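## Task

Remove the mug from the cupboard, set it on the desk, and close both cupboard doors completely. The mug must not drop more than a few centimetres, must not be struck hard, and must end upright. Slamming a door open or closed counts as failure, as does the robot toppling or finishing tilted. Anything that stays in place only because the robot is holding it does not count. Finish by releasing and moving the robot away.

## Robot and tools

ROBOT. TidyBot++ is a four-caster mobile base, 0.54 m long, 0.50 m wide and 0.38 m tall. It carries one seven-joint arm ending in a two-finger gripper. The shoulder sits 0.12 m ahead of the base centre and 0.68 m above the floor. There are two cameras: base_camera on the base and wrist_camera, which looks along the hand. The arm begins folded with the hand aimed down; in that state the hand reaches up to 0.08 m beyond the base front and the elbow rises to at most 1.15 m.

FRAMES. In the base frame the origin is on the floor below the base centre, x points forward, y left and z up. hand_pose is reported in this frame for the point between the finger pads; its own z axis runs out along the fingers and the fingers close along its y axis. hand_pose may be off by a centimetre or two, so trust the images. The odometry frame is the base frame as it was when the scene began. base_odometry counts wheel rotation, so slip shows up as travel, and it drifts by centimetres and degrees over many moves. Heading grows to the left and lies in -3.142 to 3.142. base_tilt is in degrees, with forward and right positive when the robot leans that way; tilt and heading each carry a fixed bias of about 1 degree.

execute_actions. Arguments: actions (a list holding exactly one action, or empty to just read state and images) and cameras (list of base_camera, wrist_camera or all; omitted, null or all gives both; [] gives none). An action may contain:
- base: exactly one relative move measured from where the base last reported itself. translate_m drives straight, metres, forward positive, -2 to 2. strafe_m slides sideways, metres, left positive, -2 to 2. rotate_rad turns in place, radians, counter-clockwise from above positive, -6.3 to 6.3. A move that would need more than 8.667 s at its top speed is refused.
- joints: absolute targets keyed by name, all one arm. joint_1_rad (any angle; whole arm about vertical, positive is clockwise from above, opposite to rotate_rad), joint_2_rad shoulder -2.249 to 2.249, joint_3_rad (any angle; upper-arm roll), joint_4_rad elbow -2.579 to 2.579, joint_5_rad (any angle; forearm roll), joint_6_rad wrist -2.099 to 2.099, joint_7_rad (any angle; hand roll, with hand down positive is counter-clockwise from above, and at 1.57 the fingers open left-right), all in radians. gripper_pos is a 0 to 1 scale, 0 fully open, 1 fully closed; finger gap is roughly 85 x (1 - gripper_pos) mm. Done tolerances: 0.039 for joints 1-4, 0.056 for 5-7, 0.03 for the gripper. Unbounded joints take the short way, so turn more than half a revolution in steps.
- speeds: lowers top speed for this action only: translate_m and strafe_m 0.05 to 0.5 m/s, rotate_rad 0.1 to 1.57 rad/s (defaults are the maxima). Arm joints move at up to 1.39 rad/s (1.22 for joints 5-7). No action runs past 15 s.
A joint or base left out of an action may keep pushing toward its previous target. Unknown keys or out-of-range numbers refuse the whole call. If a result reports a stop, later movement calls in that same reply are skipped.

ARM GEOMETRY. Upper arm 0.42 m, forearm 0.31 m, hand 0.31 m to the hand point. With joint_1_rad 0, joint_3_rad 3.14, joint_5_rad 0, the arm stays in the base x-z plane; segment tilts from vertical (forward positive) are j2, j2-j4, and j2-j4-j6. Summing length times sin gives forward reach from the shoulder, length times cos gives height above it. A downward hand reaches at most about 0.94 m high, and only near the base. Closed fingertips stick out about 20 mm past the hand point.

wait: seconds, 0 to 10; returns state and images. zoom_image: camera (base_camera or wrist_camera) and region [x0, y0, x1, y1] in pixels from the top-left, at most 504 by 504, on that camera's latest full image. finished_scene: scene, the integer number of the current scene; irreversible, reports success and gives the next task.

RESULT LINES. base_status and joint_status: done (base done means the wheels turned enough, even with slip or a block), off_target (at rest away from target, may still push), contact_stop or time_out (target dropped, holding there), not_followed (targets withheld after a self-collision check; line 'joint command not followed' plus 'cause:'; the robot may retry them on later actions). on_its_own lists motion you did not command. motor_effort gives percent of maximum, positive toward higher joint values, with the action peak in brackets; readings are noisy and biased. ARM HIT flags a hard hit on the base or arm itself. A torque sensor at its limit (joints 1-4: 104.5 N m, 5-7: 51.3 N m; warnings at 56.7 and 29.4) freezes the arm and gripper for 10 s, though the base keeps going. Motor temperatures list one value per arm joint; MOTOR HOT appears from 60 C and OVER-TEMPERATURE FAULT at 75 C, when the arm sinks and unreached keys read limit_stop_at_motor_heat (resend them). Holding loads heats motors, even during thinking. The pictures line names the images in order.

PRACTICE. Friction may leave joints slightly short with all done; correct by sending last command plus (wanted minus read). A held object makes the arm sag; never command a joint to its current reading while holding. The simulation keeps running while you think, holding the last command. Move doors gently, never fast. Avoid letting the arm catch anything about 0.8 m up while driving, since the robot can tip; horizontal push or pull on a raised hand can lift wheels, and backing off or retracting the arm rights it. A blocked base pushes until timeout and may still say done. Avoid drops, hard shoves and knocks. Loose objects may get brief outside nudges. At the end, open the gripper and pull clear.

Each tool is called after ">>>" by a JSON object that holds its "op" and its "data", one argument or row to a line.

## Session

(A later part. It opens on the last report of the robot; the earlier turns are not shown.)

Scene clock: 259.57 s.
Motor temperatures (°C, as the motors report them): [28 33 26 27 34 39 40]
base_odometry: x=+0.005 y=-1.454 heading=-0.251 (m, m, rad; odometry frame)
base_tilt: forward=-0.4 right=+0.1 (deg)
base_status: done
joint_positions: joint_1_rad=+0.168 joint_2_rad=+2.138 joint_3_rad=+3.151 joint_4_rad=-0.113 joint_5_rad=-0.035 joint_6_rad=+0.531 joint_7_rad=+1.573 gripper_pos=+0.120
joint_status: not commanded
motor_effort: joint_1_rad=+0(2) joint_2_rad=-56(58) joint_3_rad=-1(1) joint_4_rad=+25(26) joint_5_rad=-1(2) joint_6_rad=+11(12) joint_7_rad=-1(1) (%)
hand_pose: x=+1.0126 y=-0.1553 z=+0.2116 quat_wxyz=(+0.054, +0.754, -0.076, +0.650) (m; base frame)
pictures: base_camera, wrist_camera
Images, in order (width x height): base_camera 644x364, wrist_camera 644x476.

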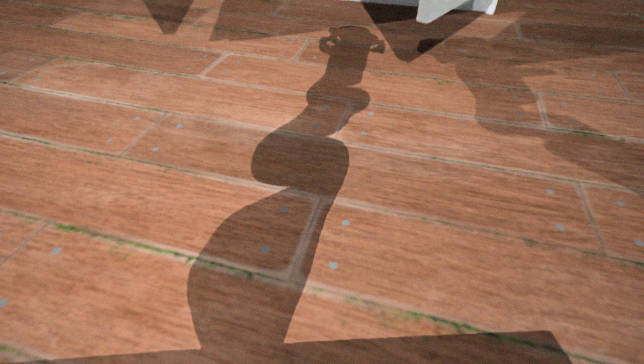

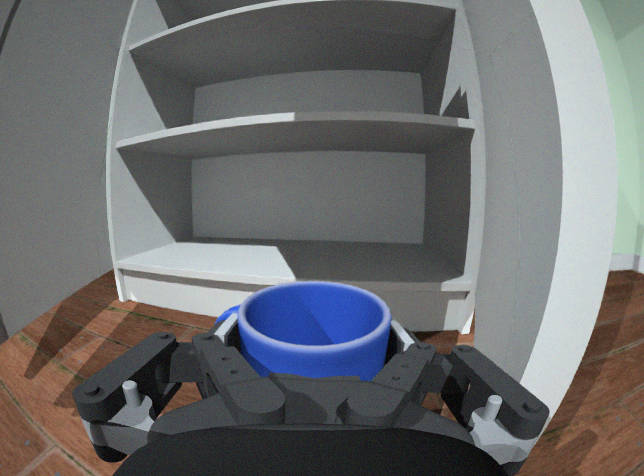

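>>> {"op": "execute_actions", "data": {
  "actions": [
    {"base":{"translate_m":-0.3},"speeds":{"translate_m":0.2}}
  ],
  "cameras": []
}}

>>> {"op": "execute_actions", "data": {
  "actions": [
    {"base":{"rotate_rad":1.27},"joints":{"joint_1_rad":0,"joint_2_rad":0.5,"joint_4_rad":-1.5,"joint_6_rad":0.28},"speeds":{"rotate_rad":0.5}}
  ]
}}

Scene clock: 266.40 s.
Motor temperatures (°C, as the motors report them): [28 33 26 27 34 39 40]
base_odometry: x=-0.285 y=-1.379 heading=-0.251 (m, m, rad; odometry frame)
base_tilt: forward=-0.4 right=+0.1 (deg)
base_status: done
joint_positions: joint_1_rad=+0.168 joint_2_rad=+2.136 joint_3_rad=+3.151 joint_4_rad=-0.113 joint_5_rad=-0.035 joint_6_rad=+0.531 joint_7_rad=+1.573 gripper_pos=+0.120
joint_status: not commanded
motor_effort: joint_1_rad=-1(1) joint_2_rad=-56(58) joint_3_rad=-1(1) joint_4_rad=+24(26) joint_5_rad=-1(1) joint_6_rad=+12(12) joint_7_rad=-1(1) (%)
hand_pose: x=+1.0135 y=-0.1555 z=+0.2134 quat_wxyz=(+0.054, +0.753, -0.076, +0.651) (m; base frame)
pictures: none
No camera images: the call's "cameras" was empty. Leave "cameras" out to get every camera's image.

Scene clock: 269.90 s.
Motor temperatures (°C, as the motors report them): [28 33 26 27 34 39 40]
base_odometry: x=-0.285 y=-1.379 heading=+1.019 (m, m, rad; odometry frame)
base_tilt: forward=-0.4 right=+0.2 (deg)
base_status: done
joint_positions: joint_1_rad=-0.001 joint_2_rad=+0.540 joint_3_rad=+3.139 joint_4_rad=-1.507 joint_5_rad=-0.035 joint_6_rad=+0.297 joint_7_rad=+1.573 gripper_pos=+0.120
joint_status: joint_2_rad off_target (ended at +0.540, target +0.500); the others done
motor_effort: joint_1_rad=-1(8) joint_2_rad=-45(64) joint_3_rad=-1(4) joint_4_rad=+27(27) joint_5_rad=-1(0) joint_6_rad=+11(12) joint_7_rad=-1(1) (%)
hand_pose: x=+0.9211 y=+0.0004 z=+0.8431 quat_wxyz=(-0.007, +0.767, -0.014, +0.641) (m; base frame)
pictures: base_camera, wrist_camera
Images, in order (width x height): base_camera 644x364, wrist_camera 644x476.

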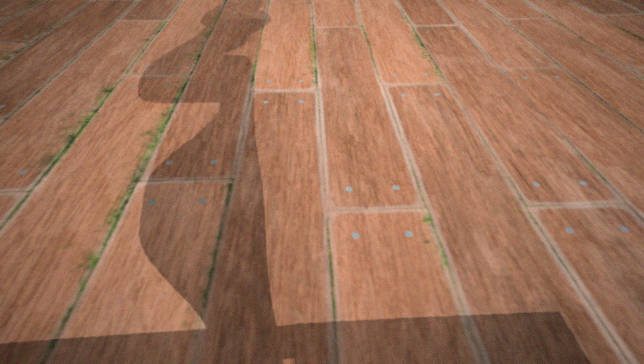

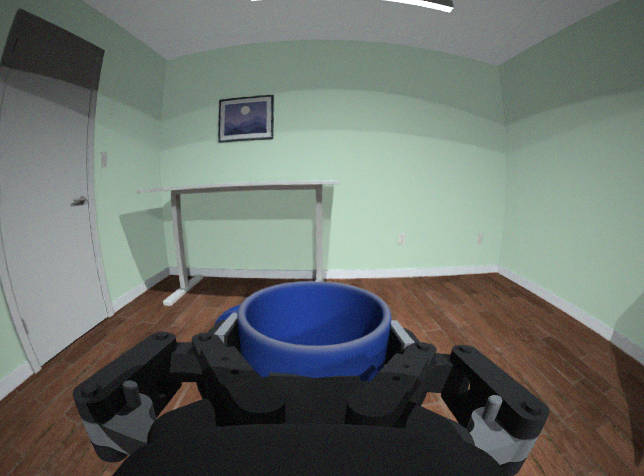

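>>> {"op": "execute_actions", "data": {
  "actions": [
    {"base":{"strafe_m":0.45},"joints":{"joint_2_rad":0.26,"joint_4_rad":-1.3,"joint_6_rad":-0.16},"speeds":{"strafe_m":0.3}}
  ],
  "cameras": []
}}

>>> {"op": "execute_actions", "data": {
  "actions": [
    {"base":{"translate_m":0.9},"speeds":{"translate_m":0.3}}
  ]
}}

Scene clock: 277.30 s.
Motor temperatures (°C, as the motors report them): [28 33 26 27 34 39 40]
base_odometry: x=-0.669 y=-1.143 heading=+1.019 (m, m, rad; odometry frame)
base_tilt: forward=-0.4 right=+0.1 (deg)
base_status: done
joint_positions: joint_1_rad=-0.001 joint_2_rad=+0.274 joint_3_rad=+3.139 joint_4_rad=-1.315 joint_5_rad=-0.035 joint_6_rad=-0.145 joint_7_rad=+1.573 gripper_pos=+0.120
joint_status: all done
motor_effort: joint_1_rad=+1(3) joint_2_rad=-37(48) joint_3_rad=+0(3) joint_4_rad=+29(30) joint_5_rad=-1(1) joint_6_rad=+11(12) joint_7_rad=-1(1) (%)
hand_pose: x=+0.8543 y=+0.0051 z=+1.0306 quat_wxyz=(-0.014, +0.762, -0.010, +0.647) (m; base frame)
pictures: none
No camera images: the call's "cameras" was empty. Leave "cameras" out to get every camera's image.

Scene clock: 281.30 s.
Motor temperatures (°C, as the motors report them): [28 33 26 27 34 39 40]
base_odometry: x=-0.197 y=-0.377 heading=+1.019 (m, m, rad; odometry frame)
base_tilt: forward=-0.4 right=+0.2 (deg)
base_status: done
joint_positions: joint_1_rad=-0.001 joint_2_rad=+0.277 joint_3_rad=+3.139 joint_4_rad=-1.315 joint_5_rad=-0.035 joint_6_rad=-0.147 joint_7_rad=+1.573 gripper_pos=+0.120
joint_status: not commanded
motor_effort: joint_1_rad=+0(1) joint_2_rad=-37(40) joint_3_rad=-1(1) joint_4_rad=+29(31) joint_5_rad=-1(2) joint_6_rad=+12(13) joint_7_rad=-1(1) (%)
hand_pose: x=+0.8553 y=+0.0052 z=+1.0277 quat_wxyz=(-0.014, +0.764, -0.010, +0.645) (m; base frame)
pictures: base_camera, wrist_camera
Images, in order (width x height): base_camera 644x364, wrist_camera 644x476.

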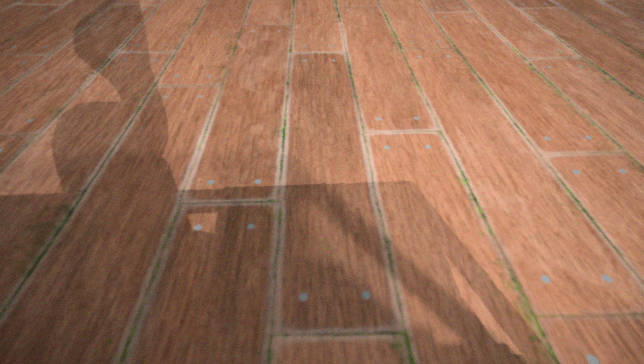

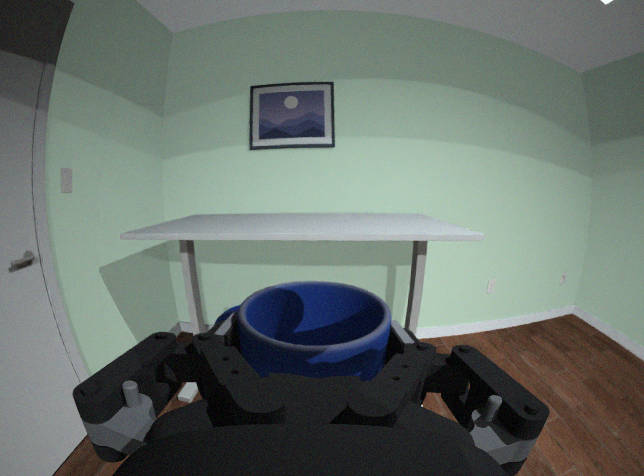

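>>> {"op": "execute_actions", "data": {
  "actions": [
    {"base":{"translate_m":0.55},"speeds":{"translate_m":0.25}}
  ]
}}

Scene clock: 286.87 s.
Motor temperatures (°C, as the motors report them): [28 33 26 27 34 39 40]
base_odometry: x=+0.091 y=+0.092 heading=+1.020 (m, m, rad; odometry frame)
base_tilt: forward=-0.4 right=+0.1 (deg)
base_status: done
joint_positions: joint_1_rad=-0.001 joint_2_rad=+0.279 joint_3_rad=+3.139 joint_4_rad=-1.315 joint_5_rad=-0.035 joint_6_rad=-0.148 joint_7_rad=+1.573 gripper_pos=+0.120
joint_status: not commanded
motor_effort: joint_1_rad=+1(0) joint_2_rad=-38(40) joint_3_rad=-1(1) joint_4_rad=+29(30) joint_5_rad=-1(1) joint_6_rad=+11(12) joint_7_rad=-1(1) (%)
hand_pose: x=+0.8559 y=+0.0052 z=+1.0261 quat_wxyz=(-0.014, +0.765, -0.010, +0.644) (m; base frame)
pictures: base_camera, wrist_camera
Images, in order (width x height): base_camera 644x364, wrist_camera 644x476.

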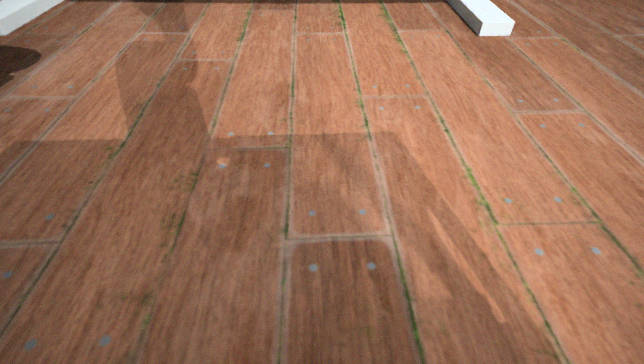

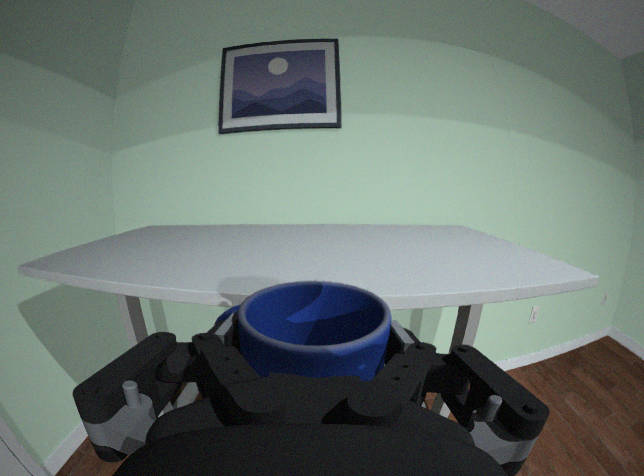

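>>> {"op": "execute_actions", "data": {
  "actions": [
    {"joints":{"joint_2_rad":0.24,"joint_4_rad":-1.17,"joint_6_rad":-0.31}}
  ],
  "cameras": []
}}

>>> {"op": "execute_actions", "data": {
  "actions": [
    {"base":{"translate_m":0.2},"speeds":{"translate_m":0.1}}
  ]
}}

Scene clock: 293.03 s.
Motor temperatures (°C, as the motors report them): [28 33 26 27 34 39 40]
base_odometry: x=+0.091 y=+0.092 heading=+1.020 (m, m, rad; odometry frame)
base_tilt: forward=-0.4 right=+0.1 (deg)
base_status: not commanded
joint_positions: joint_1_rad=-0.001 joint_2_rad=+0.273 joint_3_rad=+3.139 joint_4_rad=-1.196 joint_5_rad=-0.035 joint_6_rad=-0.293 joint_7_rad=+1.573 gripper_pos=+0.120
joint_status: all done
motor_effort: joint_1_rad=+0(1) joint_2_rad=-37(39) joint_3_rad=+0(0) joint_4_rad=+30(31) joint_5_rad=-1(1) joint_6_rad=+11(12) joint_7_rad=-1(1) (%)
hand_pose: x=+0.8506 y=+0.0067 z=+1.0600 quat_wxyz=(-0.015, +0.771, -0.008, +0.636) (m; base frame)
pictures: none
No camera images: the call's "cameras" was empty. Leave "cameras" out to get every camera's image.

Scene clock: 295.63 s.
Motor temperatures (°C, as the motors report them): [28 33 26 27 34 39 40]
base_odometry: x=+0.195 y=+0.262 heading=+1.020 (m, m, rad; odometry frame)
base_tilt: forward=-0.4 right=+0.2 (deg)
base_status: done
joint_positions: joint_1_rad=-0.001 joint_2_rad=+0.268 joint_3_rad=+3.139 joint_4_rad=-1.196 joint_5_rad=-0.035 joint_6_rad=-0.295 joint_7_rad=+1.573 gripper_pos=+0.120
joint_status: not commanded
motor_effort: joint_1_rad=+0(0) joint_2_rad=-37(41) joint_3_rad=+0(1) joint_4_rad=+30(30) joint_5_rad=-1(2) joint_6_rad=+12(12) joint_7_rad=-1(1) (%)
hand_pose: x=+0.8486 y=+0.0067 z=+1.0630 quat_wxyz=(-0.015, +0.770, -0.008, +0.637) (m; base frame)
pictures: base_camera, wrist_camera
Images, in order (width x height): base_camera 644x364, wrist_camera 644x476.

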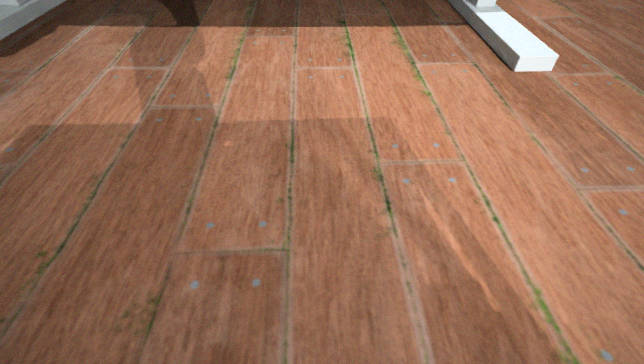

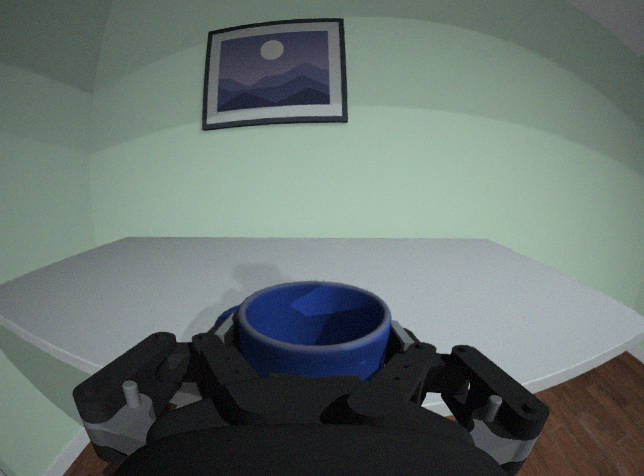

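>>> {"op": "execute_actions", "data": {
  "actions": [
    {"base":{"translate_m":0.22},"speeds":{"translate_m":0.08}}
  ]
}}

Scene clock: 300.70 s.
Motor temperatures (°C, as the motors report them): [28 33 26 27 34 39 40]
base_odometry: x=+0.311 y=+0.450 heading=+1.020 (m, m, rad; odometry frame)
base_tilt: forward=-0.4 right=+0.2 (deg)
base_status: done
joint_positions: joint_1_rad=-0.001 joint_2_rad=+0.266 joint_3_rad=+3.139 joint_4_rad=-1.196 joint_5_rad=-0.035 joint_6_rad=-0.296 joint_7_rad=+1.573 gripper_pos=+0.120
joint_status: not commanded
motor_effort: joint_1_rad=-1(0) joint_2_rad=-37(41) joint_3_rad=+0(1) joint_4_rad=+29(29) joint_5_rad=-2(1) joint_6_rad=+11(11) joint_7_rad=-1(1) (%)
hand_pose: x=+0.8478 y=+0.0067 z=+1.0642 quat_wxyz=(-0.015, +0.770, -0.008, +0.638) (m; base frame)
pictures: base_camera, wrist_camera
Images, in order (width x height): base_camera 644x364, wrist_camera 644x476.

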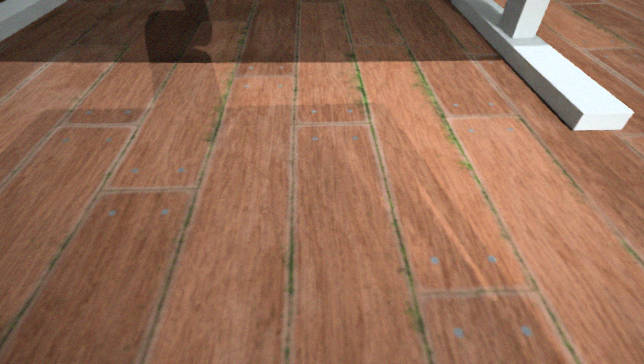

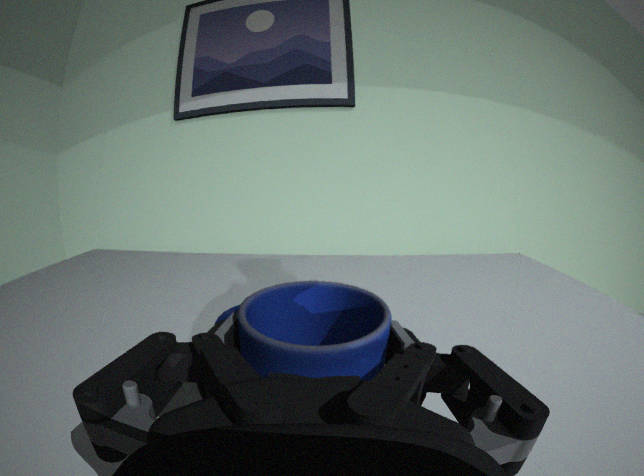

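>>> {"op": "execute_actions", "data": {
  "actions": [
    {"joints":{"joint_4_rad":-1.29,"joint_6_rad":-0.19}}
  ],
  "cameras": ["wrist_camera"]
}}

Scene clock: 304.97 s.
Motor temperatures (°C, as the motors report them): [28 33 26 27 34 39 40]
base_odometry: x=+0.311 y=+0.450 heading=+1.020 (m, m, rad; odometry frame)
base_tilt: forward=-0.4 right=+0.2 (deg)
base_status: not commanded
joint_positions: joint_1_rad=-0.001 joint_2_rad=+0.266 joint_3_rad=+3.139 joint_4_rad=-1.300 joint_5_rad=-0.035 joint_6_rad=-0.238 joint_7_rad=+1.573 gripper_pos=+0.120
joint_status: all done
motor_effort: joint_1_rad=+1(1) joint_2_rad=-35(40) joint_3_rad=+0(1) joint_4_rad=+28(31) joint_5_rad=-1(1) joint_6_rad=+11(11) joint_7_rad=-1(1) (%)
hand_pose: x=+0.8466 y=+0.0061 z=+1.0178 quat_wxyz=(-0.014, +0.784, -0.009, +0.620) (m; base frame)
pictures: wrist_camera
Images, in order (width x height): wrist_camera 644x476.

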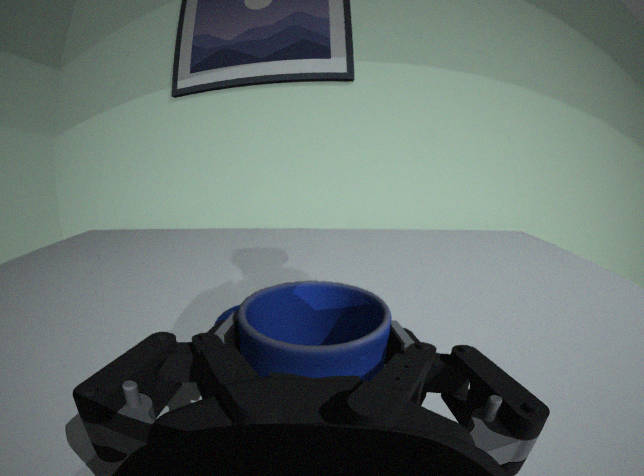

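>>> {"op": "execute_actions", "data": {
  "actions": [
    {"joints":{"joint_4_rad":-1.34,"joint_6_rad":-0.11}}
  ],
  "cameras": ["wrist_camera"]
}}

Scene clock: 308.83 s.
Motor temperatures (°C, as the motors report them): [28 32 26 27 34 39 40]
base_odometry: x=+0.311 y=+0.450 heading=+1.020 (m, m, rad; odometry frame)
base_tilt: forward=-0.4 right=+0.2 (deg)
base_status: not commanded
joint_positions: joint_1_rad=-0.001 joint_2_rad=+0.266 joint_3_rad=+3.139 joint_4_rad=-1.344 joint_5_rad=-0.035 joint_6_rad=-0.156 joint_7_rad=+1.573 gripper_pos=+0.120
joint_status: all done
motor_effort: joint_1_rad=+0(1) joint_2_rad=-36(38) joint_3_rad=+0(0) joint_4_rad=+28(30) joint_5_rad=-1(1) joint_6_rad=+11(11) joint_7_rad=-1(1) (%)
hand_pose: x=+0.8489 y=+0.0053 z=+1.0152 quat_wxyz=(-0.014, +0.773, -0.010, +0.635) (m; base frame)
pictures: wrist_camera
Images, in order (width x height): wrist_camera 644x476.

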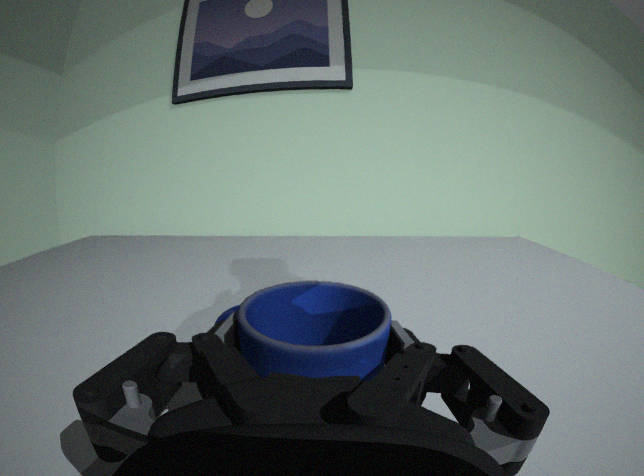

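>>> {"op": "execute_actions", "data": {
  "actions": [
    {"joints":{"joint_4_rad":-1.41,"joint_6_rad":-0.04}}
  ],
  "cameras": ["wrist_camera"]
}}

Scene clock: 314.20 s.
Motor temperatures (°C, as the motors report them): [28 32 26 27 34 39 40]
base_odometry: x=+0.311 y=+0.450 heading=+1.020 (m, m, rad; odometry frame)
base_tilt: forward=-0.4 right=+0.2 (deg)
base_status: not commanded
joint_positions: joint_1_rad=-0.001 joint_2_rad=+0.258 joint_3_rad=+3.139 joint_4_rad=-1.395 joint_5_rad=-0.035 joint_6_rad=-0.073 joint_7_rad=+1.573 gripper_pos=+0.120
joint_status: all done
motor_effort: joint_1_rad=+1(1) joint_2_rad=-31(36) joint_3_rad=+1(1) joint_4_rad=+25(28) joint_5_rad=-1(1) joint_6_rad=+9(11) joint_7_rad=-1(2) (%)
hand_pose: x=+0.8473 y=+0.0044 z=+1.0145 quat_wxyz=(-0.013, +0.760, -0.010, +0.650) (m; base frame)
pictures: wrist_camera
Images, in order (width x height): wrist_camera 644x476.

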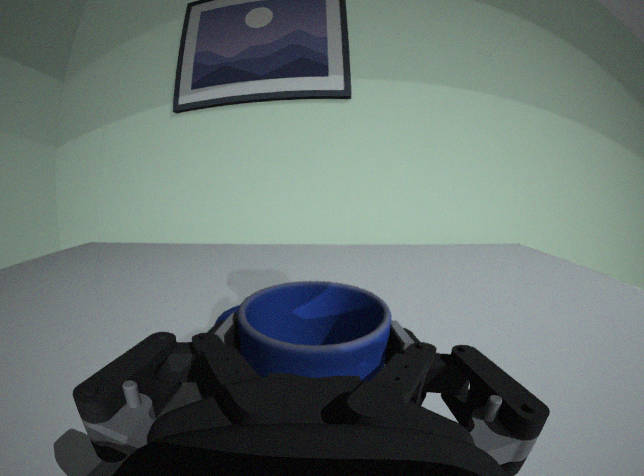

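Efforts dropped — resting on the desk. Release and back.

>>> {"op": "execute_actions", "data": {
  "actions": [
    {"joints":{"gripper_pos":0}}
  ],
  "cameras": ["wrist_camera"]
}}

>>> {"op": "execute_actions", "data": {
  "actions": [
    {"base":{"translate_m":-0.12},"speeds":{"translate_m":0.06}}
  ],
  "cameras": ["wrist_camera"]
}}

Scene clock: 317.77 s.
Motor temperatures (°C, as the motors report them): [28 32 26 27 34 39 40]
base_odometry: x=+0.311 y=+0.450 heading=+1.020 (m, m, rad; odometry frame)
base_tilt: forward=-0.4 right=+0.2 (deg)
base_status: not commanded
joint_positions: joint_1_rad=-0.001 joint_2_rad=+0.258 joint_3_rad=+3.139 joint_4_rad=-1.398 joint_5_rad=-0.035 joint_6_rad=-0.072 joint_7_rad=+1.573 gripper_pos=+0.000
joint_status: all done
motor_effort: joint_1_rad=+0(1) joint_2_rad=-32(34) joint_3_rad=-1(1) joint_4_rad=+25(26) joint_5_rad=-1(1) joint_6_rad=+9(9) joint_7_rad=-1(1) (%)
hand_pose: x=+0.8471 y=+0.0044 z=+1.0131 quat_wxyz=(-0.013, +0.760, -0.010, +0.649) (m; base frame)
pictures: wrist_camera
Images, in order (width x height): wrist_camera 644x476.

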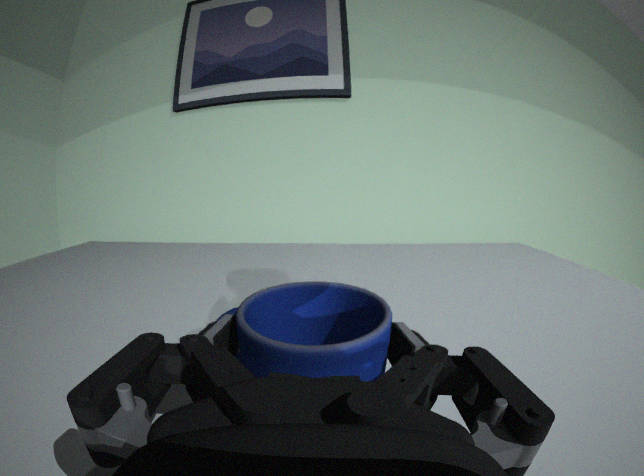

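Scene clock: 320.23 s.
Motor temperatures (°C, as the motors report them): [28 32 26 27 34 39 40]
base_odometry: x=+0.248 y=+0.348 heading=+1.020 (m, m, rad; odometry frame)
base_tilt: forward=-0.4 right=+0.1 (deg)
base_status: done
joint_positions: joint_1_rad=-0.001 joint_2_rad=+0.253 joint_3_rad=+3.139 joint_4_rad=-1.398 joint_5_rad=-0.035 joint_6_rad=-0.072 joint_7_rad=+1.573 gripper_pos=+0.000
joint_status: not commanded
motor_effort: joint_1_rad=+0(1) joint_2_rad=-31(36) joint_3_rad=-1(2) joint_4_rad=+25(26) joint_5_rad=-1(1) joint_6_rad=+8(9) joint_7_rad=-1(1) (%)
hand_pose: x=+0.8453 y=+0.0044 z=+1.0167 quat_wxyz=(-0.013, +0.759, -0.010, +0.651) (m; base frame)
pictures: wrist_camera
Images, in order (width x height): wrist_camera 644x476.

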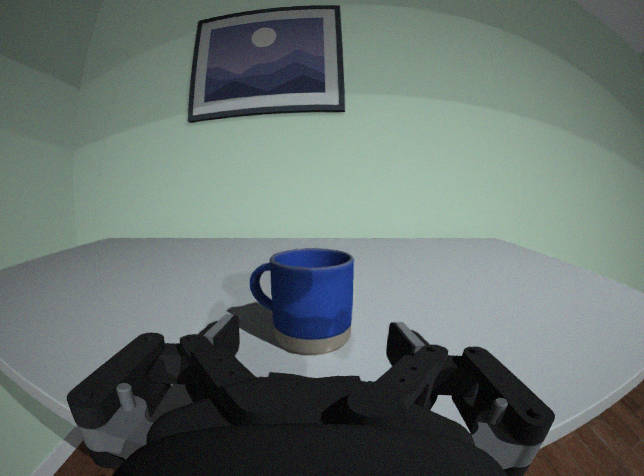

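>>> {"op": "execute_actions", "data": {
  "actions": [
    {"base":{"translate_m":-0.78},"speeds":{"translate_m":0.4}}
  ],
  "cameras": []
}}

>>> {"op": "execute_actions", "data": {
  "actions": [
    {"base":{"rotate_rad":-1.57},"joints":{"joint_2_rad":0.7,"joint_4_rad":-1.4,"joint_6_rad":0.55,"gripper_pos":1}}
  ],
  "cameras": []
}}

>>> {"op": "execute_actions", "data": {
  "actions": [
    {"base":{"translate_m":0.6}}
  ]
}}

Scene clock: 330.93 s.
Motor temperatures (°C, as the motors report them): [28 32 26 27 34 39 40]
base_odometry: x=-0.161 y=-0.317 heading=+1.020 (m, m, rad; odometry frame)
base_tilt: forward=-0.4 right=+0.1 (deg)
base_status: done
joint_positions: joint_1_rad=-0.001 joint_2_rad=+0.248 joint_3_rad=+3.139 joint_4_rad=-1.400 joint_5_rad=-0.035 joint_6_rad=-0.071 joint_7_rad=+1.573 gripper_pos=+0.000
joint_status: not commanded
motor_effort: joint_1_rad=+0(1) joint_2_rad=-32(35) joint_3_rad=+0(1) joint_4_rad=+25(26) joint_5_rad=-1(1) joint_6_rad=+9(9) joint_7_rad=-1(1) (%)
hand_pose: x=+0.8436 y=+0.0043 z=+1.0195 quat_wxyz=(-0.013, +0.758, -0.010, +0.653) (m; base frame)
pictures: none
No camera images: the call's "cameras" was empty. Leave "cameras" out to get every camera's image.

Scene clock: 333.60 s.
Motor temperatures (°C, as the motors report them): [28 32 26 27 34 39 40]
base_odometry: x=-0.161 y=-0.317 heading=-0.550 (m, m, rad; odometry frame)
base_tilt: forward=-0.4 right=+0.1 (deg)
base_status: done
joint_positions: joint_1_rad=+0.003 joint_2_rad=+0.710 joint_3_rad=+3.150 joint_4_rad=-1.400 joint_5_rad=-0.035 joint_6_rad=+0.517 joint_7_rad=+1.573 gripper_pos=+0.999
joint_status: all done
motor_effort: joint_1_rad=+1(8) joint_2_rad=-45(52) joint_3_rad=+0(5) joint_4_rad=+23(25) joint_5_rad=-1(0) joint_6_rad=+10(10) joint_7_rad=-1(1) (%)
hand_pose: x=+0.9742 y=-0.0111 z=+0.8326 quat_wxyz=(+0.001, +0.715, -0.018, +0.699) (m; base frame)
pictures: none
No camera images: the call's "cameras" was empty. Leave "cameras" out to get every camera's image.

Scene clock: 336.20 s.
Motor temperatures (°C, as the motors report them): [28 32 26 27 34 39 40]
base_odometry: x=+0.351 y=-0.631 heading=-0.551 (m, m, rad; odometry frame)
base_tilt: forward=-0.4 right=+0.2 (deg)
base_status: done
joint_positions: joint_1_rad=+0.003 joint_2_rad=+0.710 joint_3_rad=+3.150 joint_4_rad=-1.400 joint_5_rad=-0.035 joint_6_rad=+0.518 joint_7_rad=+1.573 gripper_pos=+0.999
joint_status: not commanded
motor_effort: joint_1_rad=-1(1) joint_2_rad=-44(48) joint_3_rad=-1(1) joint_4_rad=+23(24) joint_5_rad=+0(1) joint_6_rad=+9(9) joint_7_rad=-1(2) (%)
hand_pose: x=+0.9742 y=-0.0111 z=+0.8333 quat_wxyz=(+0.001, +0.714, -0.018, +0.700) (m; base frame)
pictures: base_camera, wrist_camera
Images, in order (width x height): base_camera 644x364, wrist_camera 644x476.

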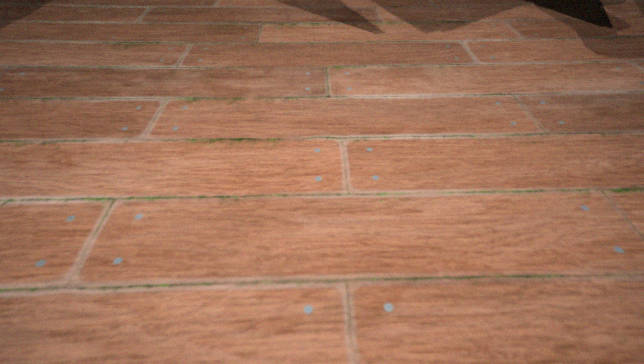

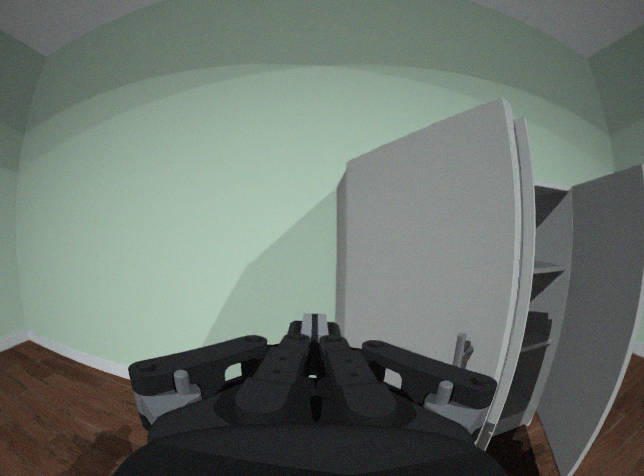

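>>> {"op": "execute_actions", "data": {
  "actions": [
    {"base":{"translate_m":0.3},"speeds":{"translate_m":0.25}}
  ],
  "cameras": ["wrist_camera"]
}}

>>> {"op": "execute_actions", "data": {
  "actions": [
    {"base":{"strafe_m":-0.35},"speeds":{"strafe_m":0.05}}
  ]
}}

Scene clock: 340.83 s.
Motor temperatures (°C, as the motors report them): [28 32 26 27 34 39 40]
base_odometry: x=+0.606 y=-0.788 heading=-0.551 (m, m, rad; odometry frame)
base_tilt: forward=-0.4 right=+0.2 (deg)
base_status: done
joint_positions: joint_1_rad=+0.003 joint_2_rad=+0.709 joint_3_rad=+3.150 joint_4_rad=-1.400 joint_5_rad=-0.035 joint_6_rad=+0.518 joint_7_rad=+1.573 gripper_pos=+0.999
joint_status: not commanded
motor_effort: joint_1_rad=+0(1) joint_2_rad=-45(47) joint_3_rad=-1(1) joint_4_rad=+22(23) joint_5_rad=-1(1) joint_6_rad=+9(9) joint_7_rad=-1(2) (%)
hand_pose: x=+0.9741 y=-0.0111 z=+0.8336 quat_wxyz=(+0.001, +0.714, -0.018, +0.700) (m; base frame)
pictures: wrist_camera
Images, in order (width x height): wrist_camera 644x476.

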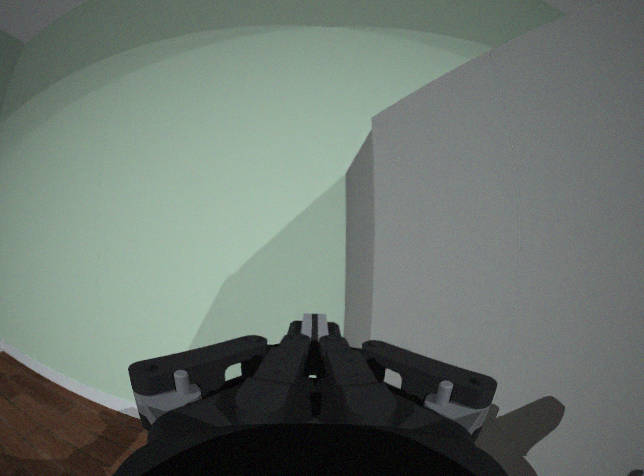

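Scene clock: 348.33 s.
Motor temperatures (°C, as the motors report them): [28 32 26 27 34 39 40]
base_odometry: x=+0.423 y=-1.087 heading=-0.551 (m, m, rad; odometry frame)
base_tilt: forward=-0.4 right=+0.2 (deg)
base_status: done
joint_positions: joint_1_rad=+0.002 joint_2_rad=+0.709 joint_3_rad=+3.149 joint_4_rad=-1.400 joint_5_rad=-0.035 joint_6_rad=+0.518 joint_7_rad=+1.573 gripper_pos=+0.999
joint_status: not commanded
motor_effort: joint_1_rad=+0(3) joint_2_rad=-45(46) joint_3_rad=-1(2) joint_4_rad=+24(23) joint_5_rad=-1(2) joint_6_rad=+9(10) joint_7_rad=-1(2) (%)
hand_pose: x=+0.9742 y=-0.0099 z=+0.8336 quat_wxyz=(+0.001, +0.714, -0.017, +0.700) (m; base frame)
pictures: base_camera, wrist_camera
Images, in order (width x height): base_camera 644x364, wrist_camera 644x476.

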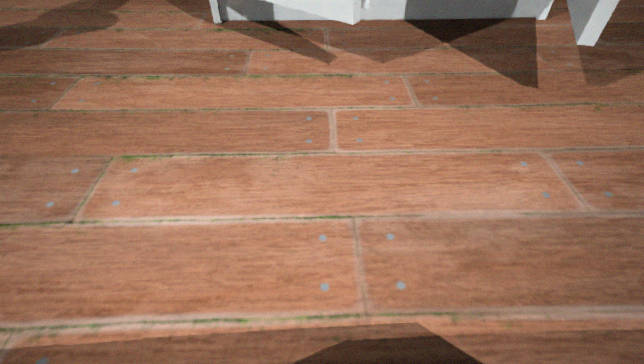

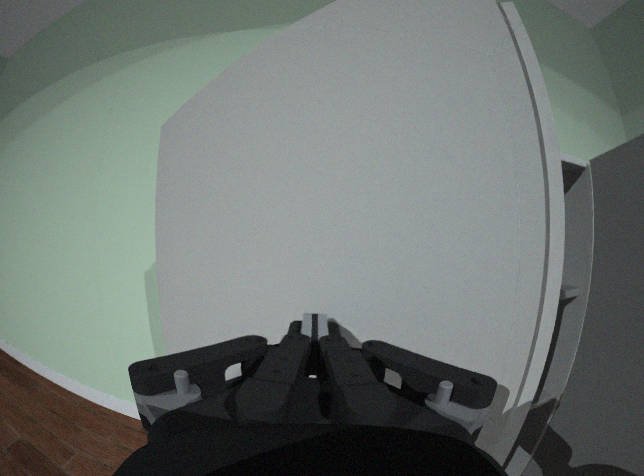

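>>> {"op": "execute_actions", "data": {
  "actions": [
    {"base":{"translate_m":0.13},"speeds":{"translate_m":0.05}}
  ]
}}

Scene clock: 354.40 s.
Motor temperatures (°C, as the motors report them): [28 32 26 27 34 39 40]
base_odometry: x=+0.534 y=-1.155 heading=-0.551 (m, m, rad; odometry frame)
base_tilt: forward=-0.4 right=+0.1 (deg)
base_status: done
joint_positions: joint_1_rad=+0.002 joint_2_rad=+0.709 joint_3_rad=+3.149 joint_4_rad=-1.400 joint_5_rad=-0.035 joint_6_rad=+0.519 joint_7_rad=+1.573 gripper_pos=+0.999
joint_status: not commanded
motor_effort: joint_1_rad=+0(2) joint_2_rad=-45(48) joint_3_rad=-1(1) joint_4_rad=+23(25) joint_5_rad=-1(1) joint_6_rad=+8(10) joint_7_rad=-1(1) (%)
hand_pose: x=+0.9741 y=-0.0099 z=+0.8341 quat_wxyz=(+0.001, +0.714, -0.017, +0.700) (m; base frame)
pictures: base_camera, wrist_camera
Images, in order (width x height): base_camera 644x364, wrist_camera 644x476.

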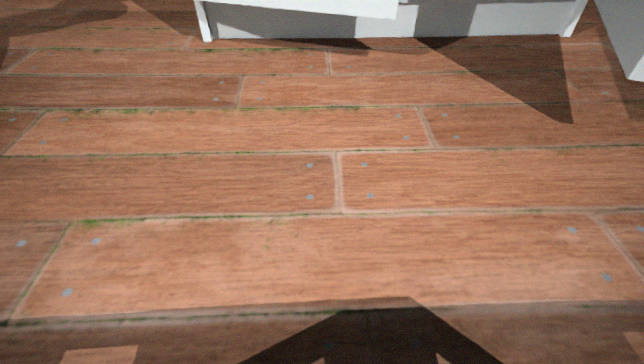

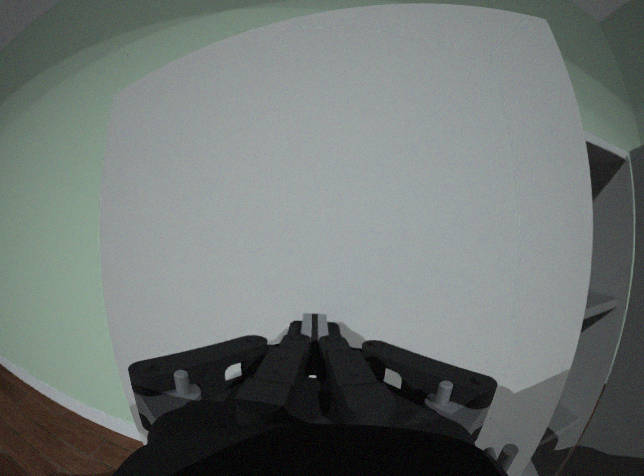

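>>> {"op": "execute_actions", "data": {
  "actions": [
    {"base":{"translate_m":0.06},"speeds":{"translate_m":0.05}}
  ],
  "cameras": ["base_camera"]
}}

Scene clock: 357.87 s.
Motor temperatures (°C, as the motors report them): [28 32 26 27 34 39 40]
base_odometry: x=+0.585 y=-1.186 heading=-0.551 (m, m, rad; odometry frame)
base_tilt: forward=-0.4 right=+0.1 (deg)
base_status: done
joint_positions: joint_1_rad=+0.002 joint_2_rad=+0.708 joint_3_rad=+3.149 joint_4_rad=-1.400 joint_5_rad=-0.035 joint_6_rad=+0.519 joint_7_rad=+1.573 gripper_pos=+0.999
joint_status: not commanded
motor_effort: joint_1_rad=+1(2) joint_2_rad=-44(48) joint_3_rad=+0(2) joint_4_rad=+23(25) joint_5_rad=-1(1) joint_6_rad=+9(9) joint_7_rad=-1(1) (%)
hand_pose: x=+0.9740 y=-0.0099 z=+0.8344 quat_wxyz=(+0.001, +0.714, -0.017, +0.700) (m; base frame)
pictures: base_camera
Images, in order (width x height): base_camera 644x364.

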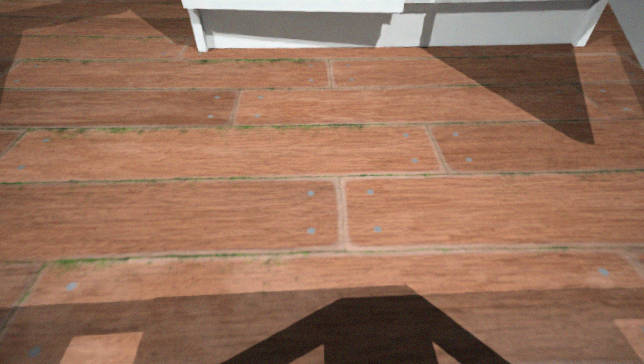

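>>> {"op": "execute_actions", "data": {
  "actions": [
    {"base":{"translate_m":0.03},"speeds":{"translate_m":0.05}}
  ],
  "cameras": []
}}

>>> {"op": "execute_actions", "data": {
  "actions": [
    {"base":{"translate_m":-0.6}}
  ],
  "cameras": []
}}

>>> {"op": "execute_actions", "data": {
  "actions": [
    {"base":{"strafe_m":-0.8}}
  ]
}}

Scene clock: 364.60 s.
Motor temperatures (°C, as the motors report them): [28 32 26 27 34 39 40]
base_odometry: x=+0.610 y=-1.202 heading=-0.551 (m, m, rad; odometry frame)
base_tilt: forward=-0.4 right=+0.1 (deg)
base_status: done
joint_positions: joint_1_rad=+0.002 joint_2_rad=+0.699 joint_3_rad=+3.149 joint_4_rad=-1.410 joint_5_rad=-0.035 joint_6_rad=+0.522 joint_7_rad=+1.573 gripper_pos=+0.999
joint_status: not commanded
motor_effort: joint_1_rad=+0(2) joint_2_rad=-44(46) joint_3_rad=-1(2) joint_4_rad=+25(33) joint_5_rad=-1(1) joint_6_rad=+9(12) joint_7_rad=-1(1) (%)
hand_pose: x=+0.9708 y=-0.0099 z=+0.8378 quat_wxyz=(+0.001, +0.713, -0.017, +0.701) (m; base frame)
pictures: none
No camera images: the call's "cameras" was empty. Leave "cameras" out to get every camera's image.

Scene clock: 367.37 s.
Motor temperatures (°C, as the motors report them): [28 32 26 27 34 39 40]
base_odometry: x=+0.099 y=-0.887 heading=-0.552 (m, m, rad; odometry frame)
base_tilt: forward=-0.4 right=+0.2 (deg)
base_status: done
joint_positions: joint_1_rad=+0.002 joint_2_rad=+0.699 joint_3_rad=+3.149 joint_4_rad=-1.406 joint_5_rad=-0.035 joint_6_rad=+0.522 joint_7_rad=+1.573 gripper_pos=+0.999
joint_status: not commanded
motor_effort: joint_1_rad=+1(2) joint_2_rad=-45(49) joint_3_rad=-1(2) joint_4_rad=+23(24) joint_5_rad=-1(1) joint_6_rad=+9(9) joint_7_rad=-2(1) (%)
hand_pose: x=+0.9715 y=-0.0098 z=+0.8395 quat_wxyz=(+0.001, +0.712, -0.017, +0.702) (m; base frame)
pictures: none
No camera images: the call's "cameras" was empty. Leave "cameras" out to get every camera's image.

Scene clock: 370.37 s.
Motor temperatures (°C, as the motors report them): [28 32 26 27 34 39 40]
base_odometry: x=-0.320 y=-1.569 heading=-0.552 (m, m, rad; odometry frame)
base_tilt: forward=-0.4 right=+0.2 (deg)
base_status: done
joint_positions: joint_1_rad=+0.003 joint_2_rad=+0.699 joint_3_rad=+3.149 joint_4_rad=-1.406 joint_5_rad=-0.035 joint_6_rad=+0.522 joint_7_rad=+1.573 gripper_pos=+0.999
joint_status: not commanded
motor_effort: joint_1_rad=-1(3) joint_2_rad=-45(45) joint_3_rad=-1(2) joint_4_rad=+23(23) joint_5_rad=-1(0) joint_6_rad=+9(9) joint_7_rad=-1(1) (%)
hand_pose: x=+0.9715 y=-0.0109 z=+0.8395 quat_wxyz=(+0.001, +0.712, -0.017, +0.702) (m; base frame)
pictures: base_camera, wrist_camera
Images, in order (width x height): base_camera 644x364, wrist_camera 644x476.

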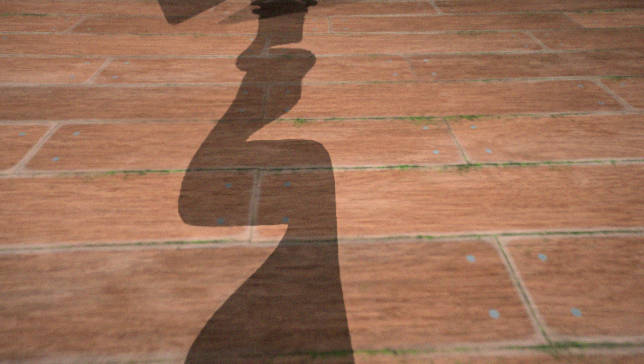

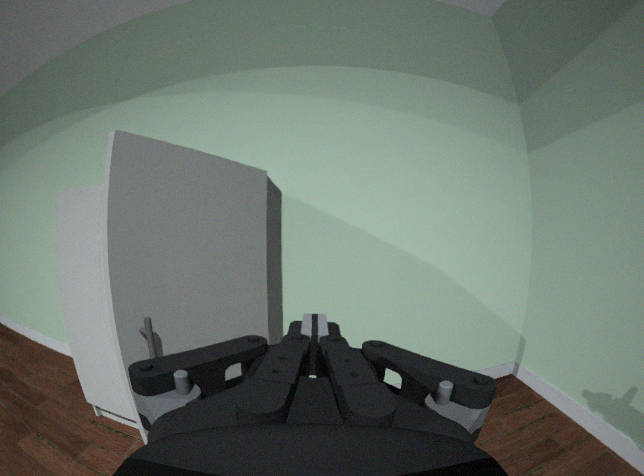

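>>> {"op": "execute_actions", "data": {
  "actions": [
    {"base":{"translate_m":0.38},"speeds":{"translate_m":0.3}}
  ],
  "cameras": ["wrist_camera"]
}}

>>> {"op": "execute_actions", "data": {
  "actions": [
    {"base":{"strafe_m":0.4},"speeds":{"strafe_m":0.05}}
  ]
}}

Scene clock: 376.37 s.
Motor temperatures (°C, as the motors report them): [28 32 26 27 34 39 40]
base_odometry: x=+0.004 y=-1.768 heading=-0.552 (m, m, rad; odometry frame)
base_tilt: forward=-0.4 right=+0.1 (deg)
base_status: done
joint_positions: joint_1_rad=+0.003 joint_2_rad=+0.699 joint_3_rad=+3.149 joint_4_rad=-1.406 joint_5_rad=-0.035 joint_6_rad=+0.522 joint_7_rad=+1.573 gripper_pos=+0.999
joint_status: not commanded
motor_effort: joint_1_rad=+0(0) joint_2_rad=-44(47) joint_3_rad=+0(1) joint_4_rad=+22(25) joint_5_rad=-1(1) joint_6_rad=+9(9) joint_7_rad=-1(1) (%)
hand_pose: x=+0.9716 y=-0.0109 z=+0.8396 quat_wxyz=(+0.001, +0.711, -0.017, +0.702) (m; base frame)
pictures: wrist_camera
Images, in order (width x height): wrist_camera 644x476.

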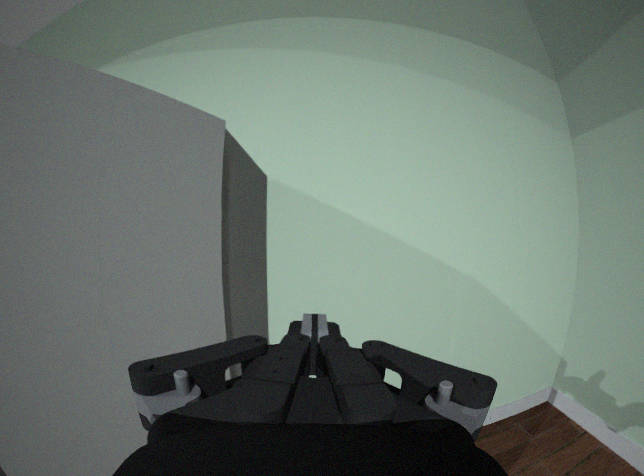

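Scene clock: 384.87 s.
Motor temperatures (°C, as the motors report them): [28 32 26 27 34 39 40]
base_odometry: x=+0.213 y=-1.427 heading=-0.552 (m, m, rad; odometry frame)
base_tilt: forward=-0.4 right=+0.2 (deg)
base_status: done
joint_positions: joint_1_rad=+0.001 joint_2_rad=+0.699 joint_3_rad=+3.149 joint_4_rad=-1.406 joint_5_rad=-0.035 joint_6_rad=+0.522 joint_7_rad=+1.573 gripper_pos=+0.999
joint_status: not commanded
motor_effort: joint_1_rad=-1(3) joint_2_rad=-45(45) joint_3_rad=-1(3) joint_4_rad=+23(24) joint_5_rad=-1(0) joint_6_rad=+9(9) joint_7_rad=-2(1) (%)
hand_pose: x=+0.9716 y=-0.0096 z=+0.8396 quat_wxyz=(+0.001, +0.711, -0.017, +0.702) (m; base frame)
pictures: base_camera, wrist_camera
Images, in order (width x height): base_camera 644x364, wrist_camera 644x476.

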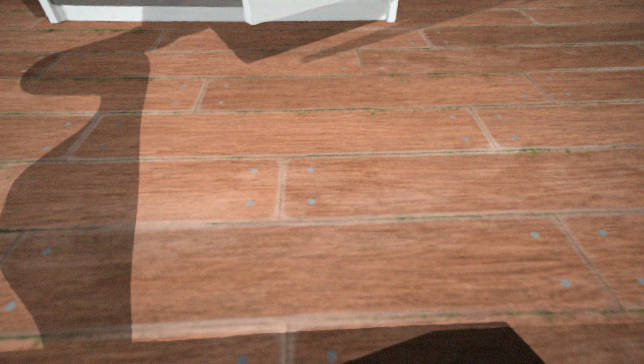

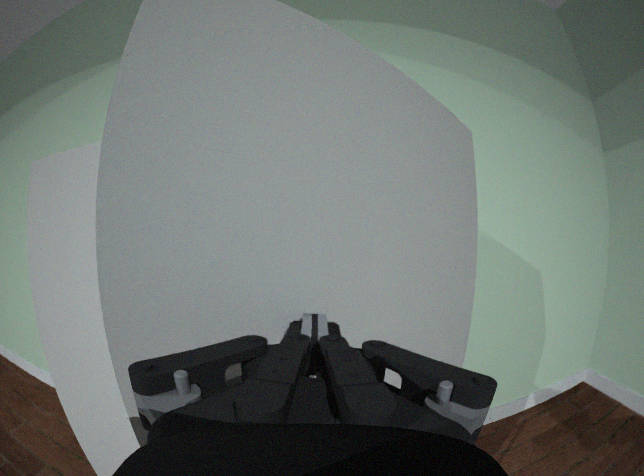

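>>> {"op": "execute_actions", "data": {
  "actions": []
}}

Scene clock: 391.23 s.
Motor temperatures (°C, as the motors report them): [28 32 26 27 34 39 40]
base_odometry: x=+0.213 y=-1.427 heading=-0.552 (m, m, rad; odometry frame)
base_tilt: forward=-0.4 right=+0.2 (deg)
base_status: done
joint_positions: joint_1_rad=+0.001 joint_2_rad=+0.699 joint_3_rad=+3.149 joint_4_rad=-1.406 joint_5_rad=-0.035 joint_6_rad=+0.522 joint_7_rad=+1.573 gripper_pos=+0.999
joint_status: not commanded
motor_effort: joint_1_rad=+0(3) joint_2_rad=-45(45) joint_3_rad=-1(3) joint_4_rad=+23(24) joint_5_rad=-1(0) joint_6_rad=+8(9) joint_7_rad=-1(1) (%)
hand_pose: x=+0.9716 y=-0.0096 z=+0.8396 quat_wxyz=(+0.001, +0.711, -0.017, +0.702) (m; base frame)
pictures: base_camera, wrist_camera
Images, in order (width x height): base_camera 644x364, wrist_camera 644x476.

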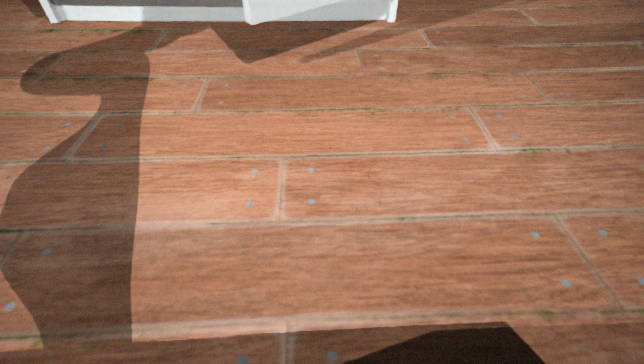

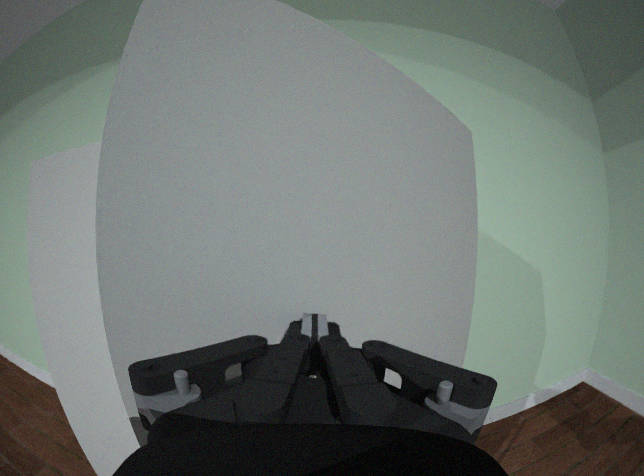

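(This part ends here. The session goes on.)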